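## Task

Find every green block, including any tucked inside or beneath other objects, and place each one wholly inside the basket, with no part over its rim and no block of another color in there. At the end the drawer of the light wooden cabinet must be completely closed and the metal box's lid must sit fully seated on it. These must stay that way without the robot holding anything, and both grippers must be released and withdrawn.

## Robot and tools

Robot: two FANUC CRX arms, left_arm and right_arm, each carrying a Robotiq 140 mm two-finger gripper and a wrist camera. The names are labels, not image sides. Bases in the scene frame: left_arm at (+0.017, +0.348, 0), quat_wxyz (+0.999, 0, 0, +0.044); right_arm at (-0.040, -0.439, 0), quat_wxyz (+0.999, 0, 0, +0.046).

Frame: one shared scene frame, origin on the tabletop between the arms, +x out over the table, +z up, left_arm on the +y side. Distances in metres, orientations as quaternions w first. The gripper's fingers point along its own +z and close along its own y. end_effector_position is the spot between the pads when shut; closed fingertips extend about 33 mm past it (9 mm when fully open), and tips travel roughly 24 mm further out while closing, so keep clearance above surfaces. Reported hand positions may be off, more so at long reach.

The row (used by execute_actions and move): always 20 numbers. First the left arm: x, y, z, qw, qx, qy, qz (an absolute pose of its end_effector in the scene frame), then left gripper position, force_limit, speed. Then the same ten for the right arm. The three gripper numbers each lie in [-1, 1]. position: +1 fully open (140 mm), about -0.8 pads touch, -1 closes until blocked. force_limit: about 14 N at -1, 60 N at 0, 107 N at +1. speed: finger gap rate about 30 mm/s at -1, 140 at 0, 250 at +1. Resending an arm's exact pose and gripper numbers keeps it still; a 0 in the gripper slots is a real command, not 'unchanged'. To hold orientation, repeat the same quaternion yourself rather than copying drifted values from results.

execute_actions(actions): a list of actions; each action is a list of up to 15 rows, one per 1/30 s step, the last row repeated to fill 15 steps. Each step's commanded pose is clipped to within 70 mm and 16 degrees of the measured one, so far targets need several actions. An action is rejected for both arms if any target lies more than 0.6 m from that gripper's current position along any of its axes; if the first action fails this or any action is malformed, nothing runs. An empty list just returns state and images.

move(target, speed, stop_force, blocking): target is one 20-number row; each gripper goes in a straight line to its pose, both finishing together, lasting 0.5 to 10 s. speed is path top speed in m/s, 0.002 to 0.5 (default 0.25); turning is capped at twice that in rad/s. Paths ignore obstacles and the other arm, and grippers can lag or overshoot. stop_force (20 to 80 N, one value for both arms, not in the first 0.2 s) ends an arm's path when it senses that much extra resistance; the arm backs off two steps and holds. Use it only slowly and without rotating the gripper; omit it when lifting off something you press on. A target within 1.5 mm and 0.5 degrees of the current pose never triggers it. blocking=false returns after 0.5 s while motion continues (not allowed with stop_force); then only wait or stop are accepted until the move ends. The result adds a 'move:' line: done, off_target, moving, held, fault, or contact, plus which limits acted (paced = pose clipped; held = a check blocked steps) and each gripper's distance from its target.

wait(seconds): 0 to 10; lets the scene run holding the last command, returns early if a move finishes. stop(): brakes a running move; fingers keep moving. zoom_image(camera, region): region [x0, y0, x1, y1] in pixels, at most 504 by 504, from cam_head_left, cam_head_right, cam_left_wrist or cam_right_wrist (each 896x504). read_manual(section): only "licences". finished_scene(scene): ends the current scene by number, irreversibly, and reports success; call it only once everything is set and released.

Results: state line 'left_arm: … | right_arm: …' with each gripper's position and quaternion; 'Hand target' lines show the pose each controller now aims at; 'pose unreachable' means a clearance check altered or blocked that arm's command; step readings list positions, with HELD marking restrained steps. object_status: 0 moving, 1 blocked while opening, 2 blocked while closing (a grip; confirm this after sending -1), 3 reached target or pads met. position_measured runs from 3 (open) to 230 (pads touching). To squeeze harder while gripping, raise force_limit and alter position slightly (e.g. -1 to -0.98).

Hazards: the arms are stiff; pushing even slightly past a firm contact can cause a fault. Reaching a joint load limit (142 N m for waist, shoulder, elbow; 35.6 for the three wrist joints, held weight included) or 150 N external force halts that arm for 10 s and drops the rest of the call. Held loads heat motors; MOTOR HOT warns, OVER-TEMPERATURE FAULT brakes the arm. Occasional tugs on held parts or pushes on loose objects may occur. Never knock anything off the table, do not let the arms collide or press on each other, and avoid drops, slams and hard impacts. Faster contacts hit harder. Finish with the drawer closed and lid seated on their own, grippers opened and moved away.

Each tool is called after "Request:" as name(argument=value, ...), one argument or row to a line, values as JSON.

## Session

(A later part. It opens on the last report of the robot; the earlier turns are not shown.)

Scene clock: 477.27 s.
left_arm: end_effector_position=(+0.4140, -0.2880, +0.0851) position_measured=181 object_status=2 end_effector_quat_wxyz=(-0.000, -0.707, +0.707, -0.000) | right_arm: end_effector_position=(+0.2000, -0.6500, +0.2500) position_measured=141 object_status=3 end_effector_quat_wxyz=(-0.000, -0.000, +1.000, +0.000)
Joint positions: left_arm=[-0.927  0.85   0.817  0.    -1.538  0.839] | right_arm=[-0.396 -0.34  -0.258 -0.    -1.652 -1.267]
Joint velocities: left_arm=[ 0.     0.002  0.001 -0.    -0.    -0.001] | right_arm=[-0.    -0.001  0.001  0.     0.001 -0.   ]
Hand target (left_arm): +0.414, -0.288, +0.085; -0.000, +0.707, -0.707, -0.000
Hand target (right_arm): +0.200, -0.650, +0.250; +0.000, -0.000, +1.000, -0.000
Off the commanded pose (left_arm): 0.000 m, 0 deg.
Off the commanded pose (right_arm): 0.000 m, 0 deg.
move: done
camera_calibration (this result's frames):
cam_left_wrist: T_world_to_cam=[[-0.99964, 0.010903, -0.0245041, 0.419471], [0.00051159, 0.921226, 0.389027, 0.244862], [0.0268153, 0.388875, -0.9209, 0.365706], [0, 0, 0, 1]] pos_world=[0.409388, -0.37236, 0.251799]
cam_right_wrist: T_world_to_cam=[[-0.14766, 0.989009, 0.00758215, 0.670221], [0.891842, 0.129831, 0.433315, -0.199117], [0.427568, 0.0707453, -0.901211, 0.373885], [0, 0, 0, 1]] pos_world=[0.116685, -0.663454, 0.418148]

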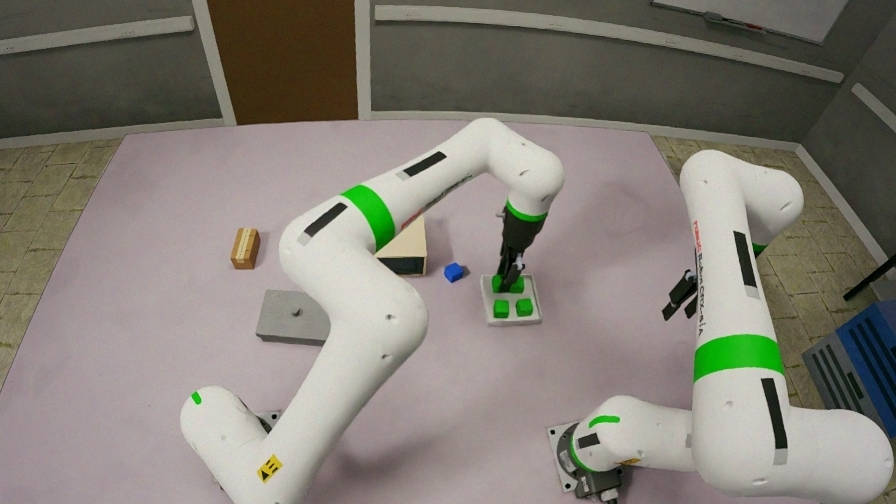

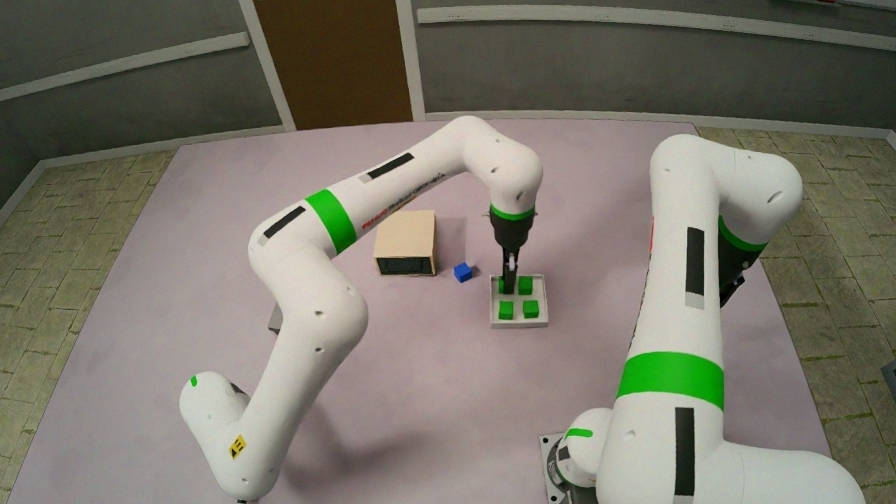

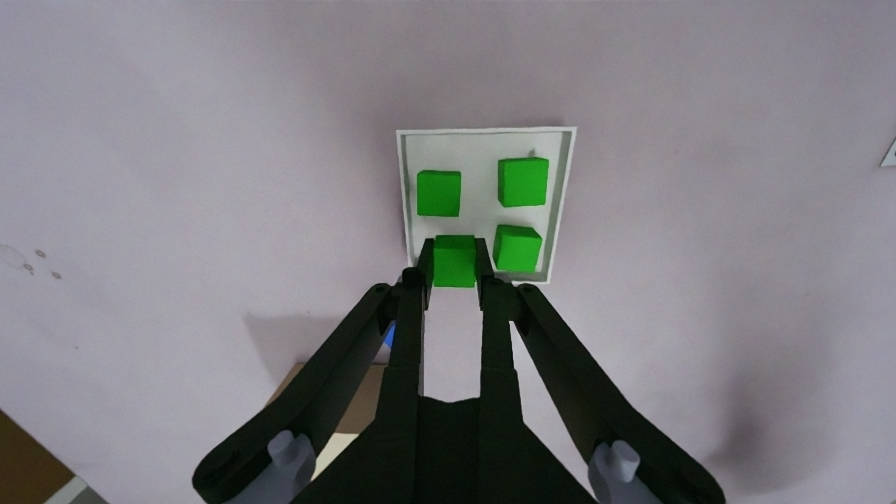

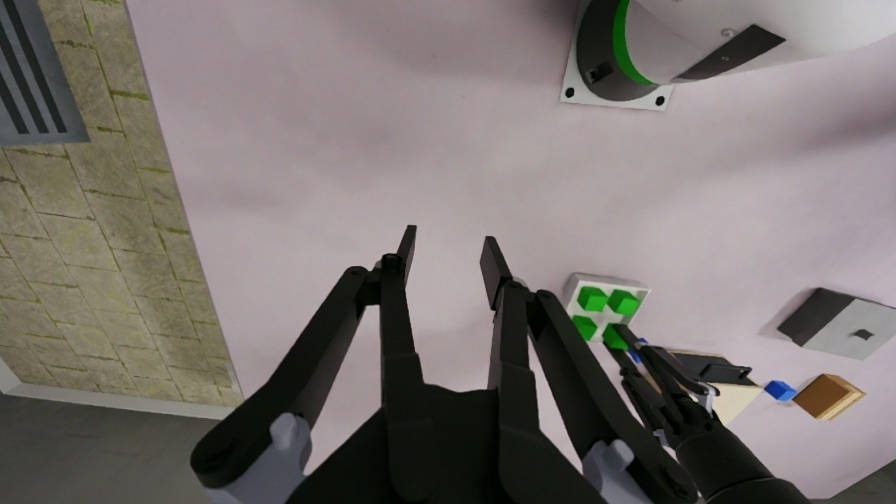

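Request:
move(
  target=[0.414,-0.288,0.057,0,-0.707,0.707,0,-1,0,0,0.2,-0.65,0.25,0,0,1,0,-0.1,0,0],
  speed=0.05,
)

Request:
move(
  target=[0.414,-0.288,0.057,0,-0.707,0.707,0,-0.25,0,0,0.2,-0.65,0.25,0,0,1,0,-0.1,0,0],
  speed=0.05,
)

Request:
move(
  target=[0.414,-0.288,0.15,0,-0.707,0.707,0,-0.25,0,0,0.2,-0.65,0.25,0,0,1,0,-0.1,0,0],
  speed=0.12,
)

Request:
move(
  target=[0.25,0.1,0.25,0,-0.707,0.707,0,-0.1,0,0,0.2,-0.65,0.25,0,0,1,0,-0.1,0,0],
  speed=0.3,
)

Scene clock: 490.00 s.
left_arm: end_effector_position=(+0.4140, -0.2880, +0.0569) position_measured=181 object_status=2 end_effector_quat_wxyz=(+0.000, -0.707, +0.707, +0.000) | right_arm: end_effector_position=(+0.2000, -0.6500, +0.2500) position_measured=141 object_status=3 end_effector_quat_wxyz=(-0.000, +0.000, +1.000, +0.000)
Joint positions: left_arm=[-0.927  0.856  0.763 -0.    -1.477  0.839] | right_arm=[-0.396 -0.34  -0.258 -0.    -1.652 -1.267]
Joint velocities: left_arm=[-0.     0.    -0.001 -0.     0.001  0.   ] | right_arm=[ 0.     0.    -0.     0.    -0.    -0.001]
Hand target (left_arm): +0.414, -0.288, +0.057; -0.000, +0.707, -0.707, -0.000
Hand target (right_arm): +0.200, -0.650, +0.250; +0.000, -0.000, +1.000, -0.000
Off the commanded pose (left_arm): 0.000 m, 0 deg.
Off the commanded pose (right_arm): 0.000 m, 0 deg.
move: done
camera_calibration (this result's frames):
cam_left_wrist: T_world_to_cam=[[-0.999641, 0.0109133, -0.0244772, 0.41876], [0.000527404, 0.921166, 0.389169, 0.25575], [0.0267947, 0.389016, -0.920841, 0.339848], [0, 0, 0, 1]] pos_world=[0.409368, -0.372364, 0.223666]
cam_right_wrist: T_world_to_cam=[[-0.14766, 0.989009, 0.00758216, 0.670221], [0.891842, 0.129831, 0.433315, -0.199117], [0.427568, 0.0707452, -0.901211, 0.373885], [0, 0, 0, 1]] pos_world=[0.116685, -0.663454, 0.418148]

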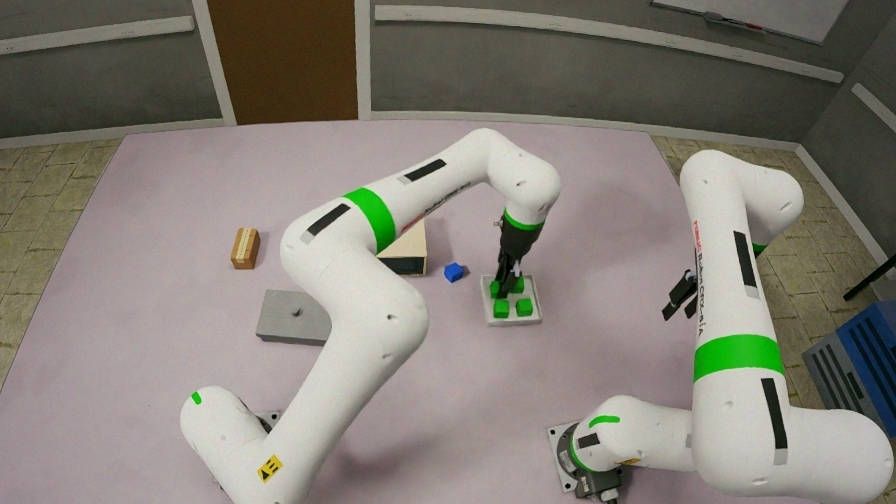

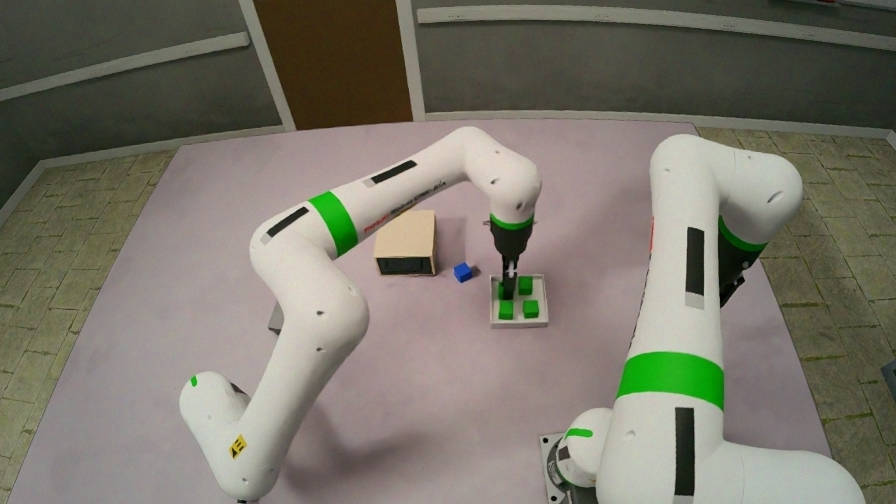

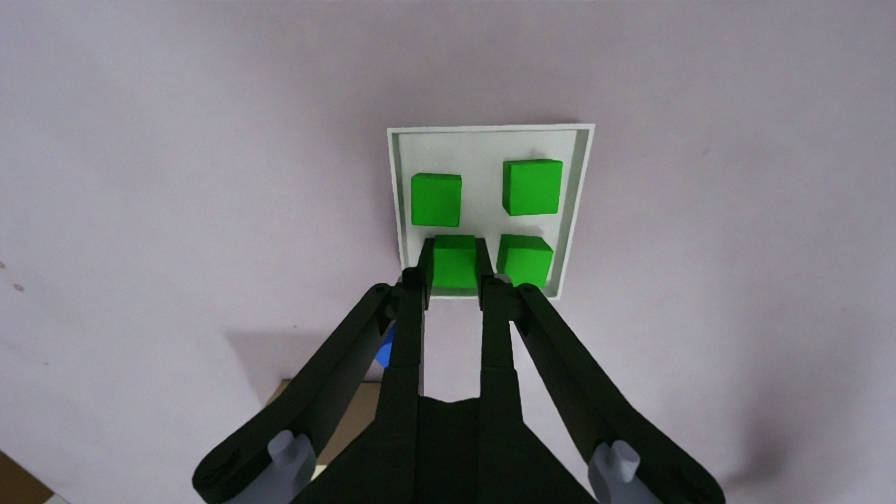

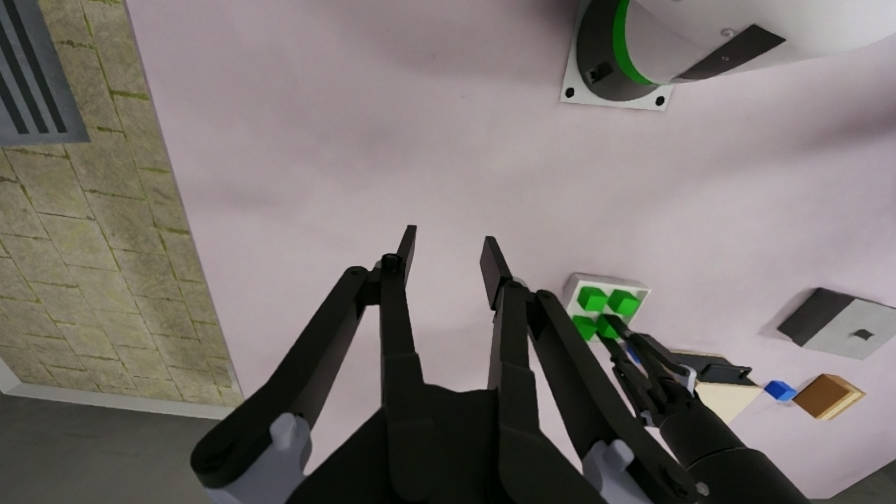

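Scene clock: 490.70 s.
left_arm: end_effector_position=(+0.4140, -0.2880, +0.0569) position_measured=160 object_status=3 end_effector_quat_wxyz=(+0.000, -0.707, +0.707, +0.000) | right_arm: end_effector_position=(+0.2000, -0.6500, +0.2500) position_measured=141 object_status=3 end_effector_quat_wxyz=(-0.000, +0.000, +1.000, +0.000)
Joint positions: left_arm=[-0.927  0.856  0.763 -0.    -1.477  0.839] | right_arm=[-0.396 -0.34  -0.258 -0.    -1.652 -1.267]
Joint velocities: left_arm=[-0.    -0.     0.     0.001 -0.001 -0.   ] | right_arm=[-0.     0.001  0.     0.    -0.    -0.   ]
Hand target (left_arm): +0.414, -0.288, +0.057; -0.000, +0.707, -0.707, -0.000
Hand target (right_arm): +0.200, -0.650, +0.250; +0.000, -0.000, +1.000, -0.000
Off the commanded pose (left_arm): 0.000 m, 0 deg.
Off the commanded pose (right_arm): 0.000 m, 0 deg.
move: done
camera_calibration (this result's frames):
cam_left_wrist: T_world_to_cam=[[-0.999642, 0.0109139, -0.0244484, 0.418745], [0.000538333, 0.921154, 0.389198, 0.255741], [0.0267685, 0.389045, -0.92083, 0.339829], [0, 0, 0, 1]] pos_world=[0.409361, -0.372356, 0.223629]
cam_right_wrist: T_world_to_cam=[[-0.14766, 0.989009, 0.00758226, 0.670221], [0.891842, 0.12983, 0.433315, -0.199117], [0.427568, 0.0707452, -0.901211, 0.373885], [0, 0, 0, 1]] pos_world=[0.116685, -0.663454, 0.418148]

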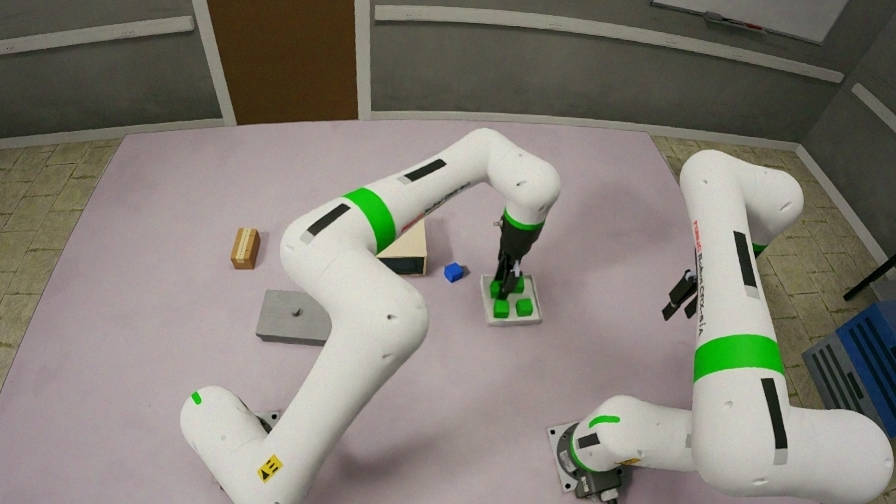

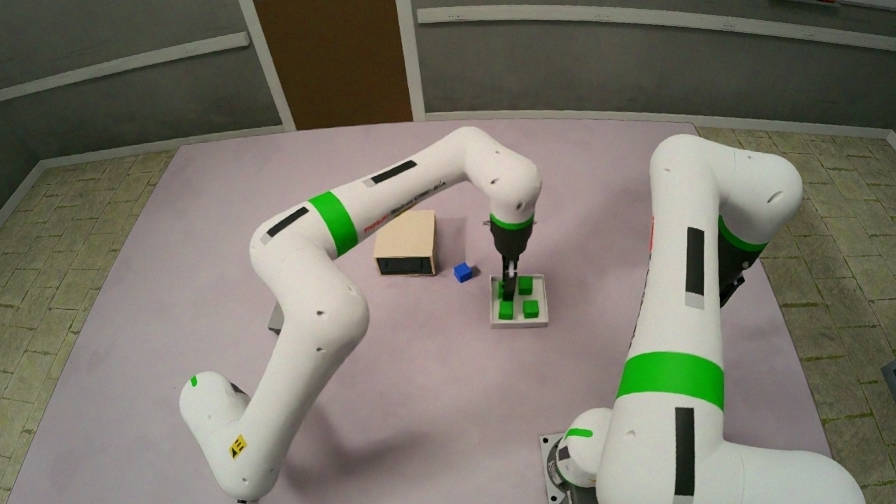

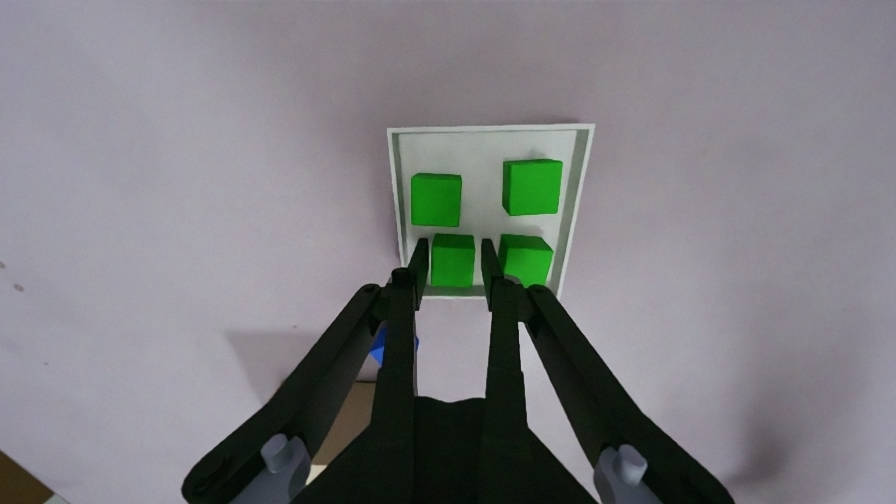

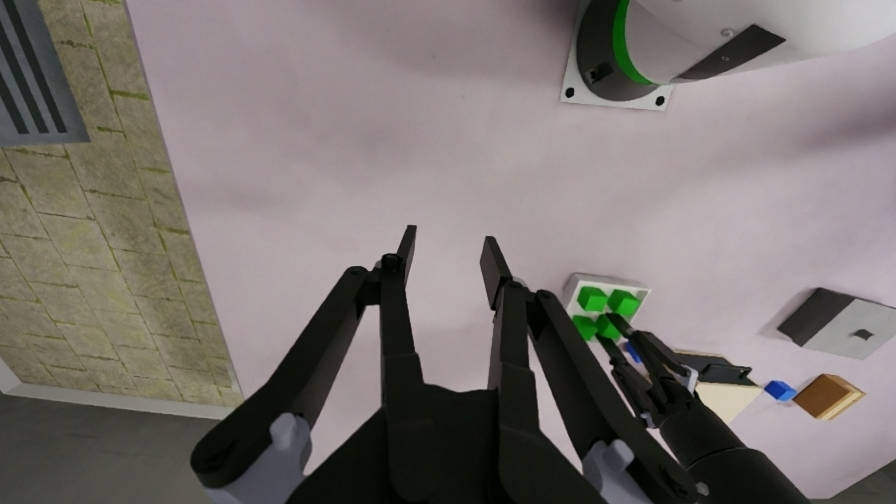

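Scene clock: 491.80 s.
left_arm: end_effector_position=(+0.4139, -0.2881, +0.1500) position_measured=160 object_status=3 end_effector_quat_wxyz=(-0.000, -0.707, +0.707, +0.000) | right_arm: end_effector_position=(+0.2000, -0.6500, +0.2500) position_measured=141 object_status=3 end_effector_quat_wxyz=(-0.000, -0.000, +1.000, +0.000)
Joint positions: left_arm=[-0.927  0.862  0.989  0.    -1.698  0.838] | right_arm=[-0.396 -0.34  -0.258 -0.    -1.652 -1.267]
Joint velocities: left_arm=[ 0.     0.     0.002 -0.    -0.002  0.001] | right_arm=[-0.001  0.001 -0.     0.    -0.001  0.   ]
Hand target (left_arm): +0.414, -0.288, +0.150; -0.000, +0.707, -0.707, +0.000
Hand target (right_arm): +0.200, -0.650, +0.250; +0.000, -0.000, +1.000, -0.000
Off the commanded pose (left_arm): 0.000 m, 0 deg.
Off the commanded pose (right_arm): 0.000 m, 0 deg.
move: done
camera_calibration (this result's frames):
cam_left_wrist: T_world_to_cam=[[-0.999642, 0.0114431, -0.0241865, 0.421001], [0.0011366, 0.921279, 0.388901, 0.219407], [0.0267328, 0.388734, -0.920962, 0.425531], [0, 0, 0, 1]] pos_world=[0.409226, -0.372371, 0.316753]
cam_right_wrist: T_world_to_cam=[[-0.14766, 0.989009, 0.00758212, 0.670221], [0.891842, 0.129831, 0.433315, -0.199117], [0.427568, 0.0707453, -0.901211, 0.373885], [0, 0, 0, 1]] pos_world=[0.116685, -0.663454, 0.418148]

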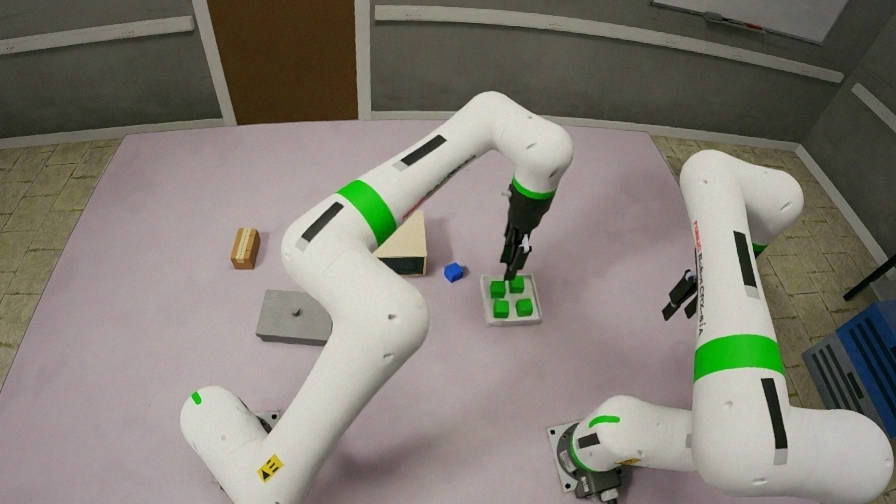

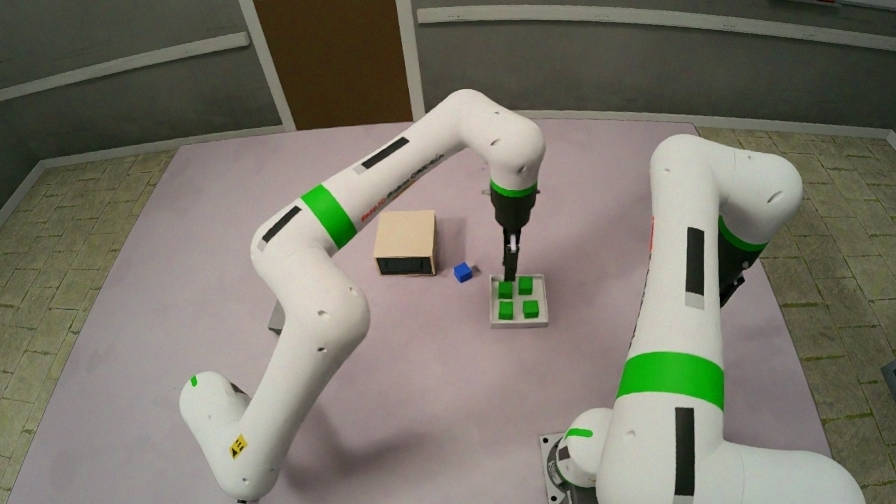

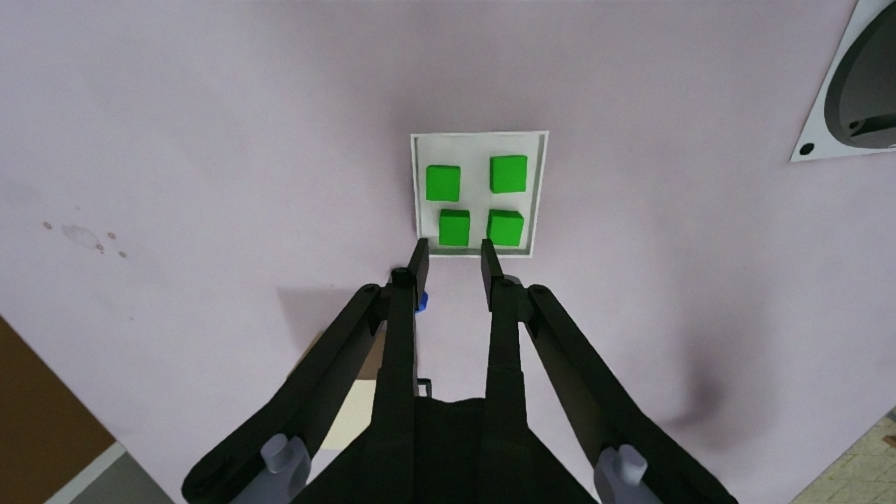

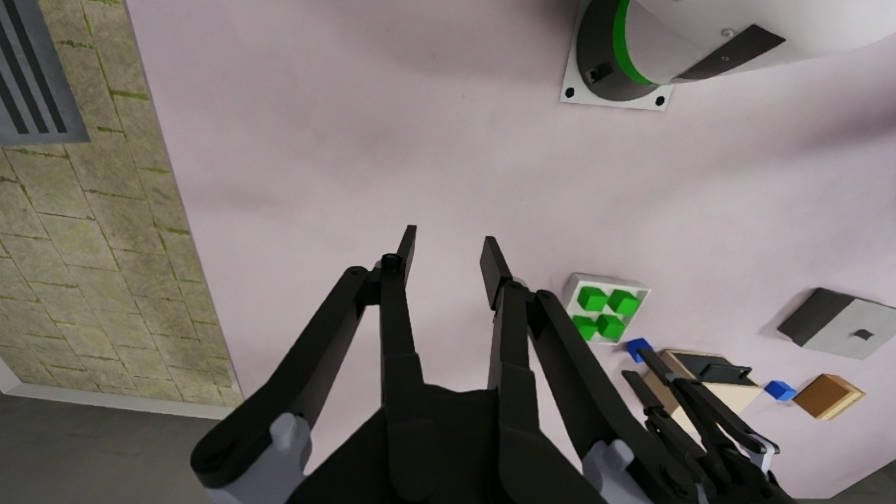

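Scene clock: 493.73 s.
left_arm: end_effector_position=(+0.2492, +0.0992, +0.2498) position_measured=141 object_status=3 end_effector_quat_wxyz=(-0.000, -0.707, +0.707, -0.000) | right_arm: end_effector_position=(+0.2000, -0.6500, +0.2500) position_measured=141 object_status=3 end_effector_quat_wxyz=(-0.000, -0.000, +1.000, +0.000)
Joint positions: left_arm=[-0.514 -0.286 -0.221  0.001 -1.635  0.426] | right_arm=[-0.396 -0.34  -0.258 -0.    -1.652 -1.267]
Joint velocities: left_arm=[ 0.001 -0.001 -0.001  0.     0.001 -0.   ] | right_arm=[ 0.001  0.    -0.     0.     0.002 -0.001]
Hand target (left_arm): +0.249, +0.099, +0.250; +0.000, +0.707, -0.707, +0.000
Hand target (right_arm): +0.200, -0.650, +0.250; +0.000, -0.000, +1.000, -0.000
Off the commanded pose (left_arm): 0.001 m, 0 deg.
Off the commanded pose (right_arm): 0.000 m, 0 deg.
move: done
camera_calibration (this result's frames):
cam_left_wrist: T_world_to_cam=[[-0.999646, 0.0109287, -0.0242461, 0.254412], [0.000664552, 0.921648, 0.388027, -0.175715], [0.026587, 0.387874, -0.921329, 0.371493], [0, 0, 0, 1]] pos_world=[0.244562, 0.0150749, 0.416618]
cam_right_wrist: T_world_to_cam=[[-0.14766, 0.989009, 0.00758233, 0.670221], [0.891842, 0.129831, 0.433315, -0.199117], [0.427568, 0.0707455, -0.901211, 0.373885], [0, 0, 0, 1]] pos_world=[0.116685, -0.663454, 0.418148]

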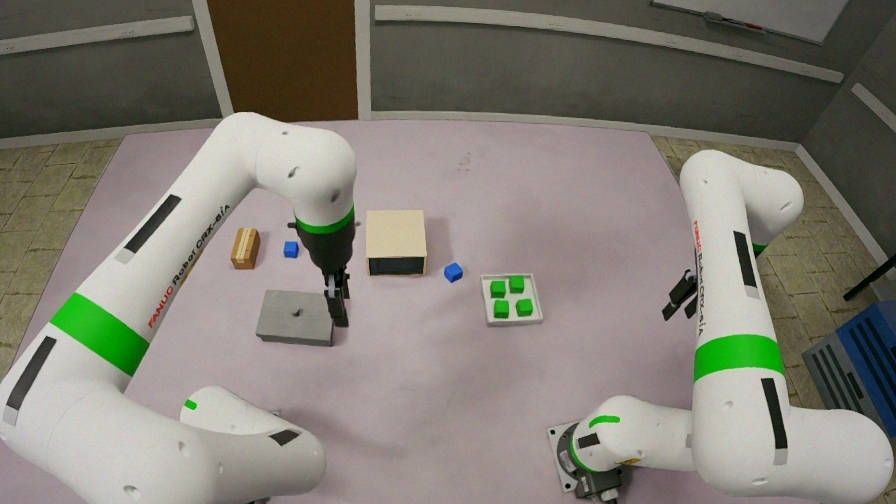

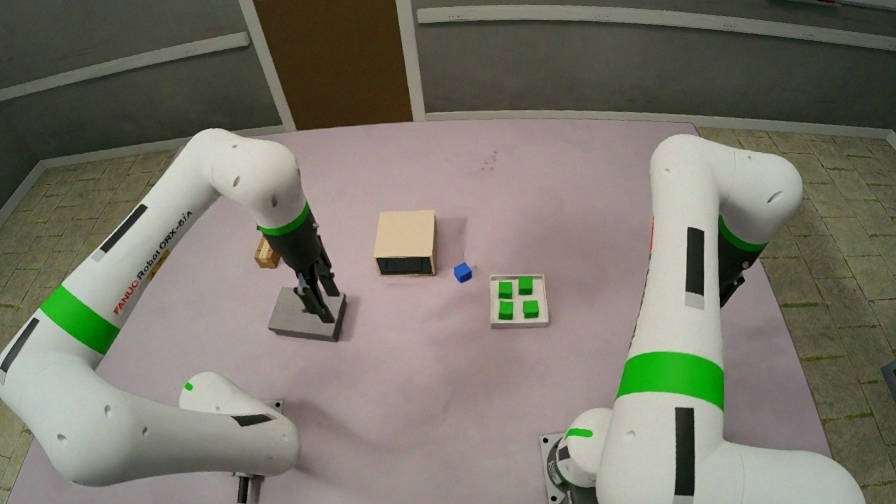

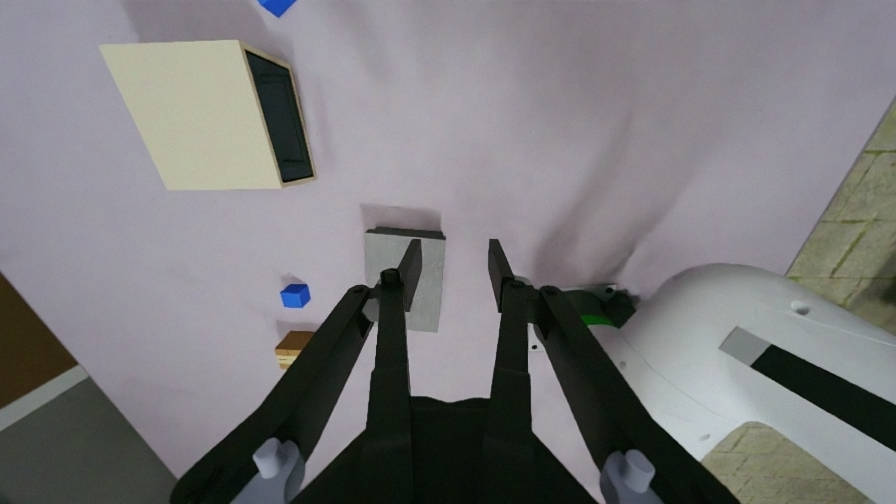

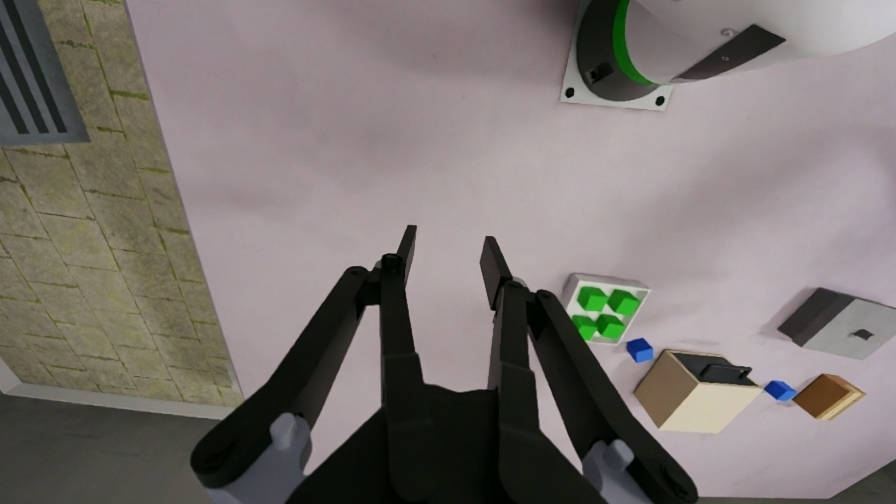

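Request:
finished_scene(
  scene=2,
)

The scene is finished: the task was done.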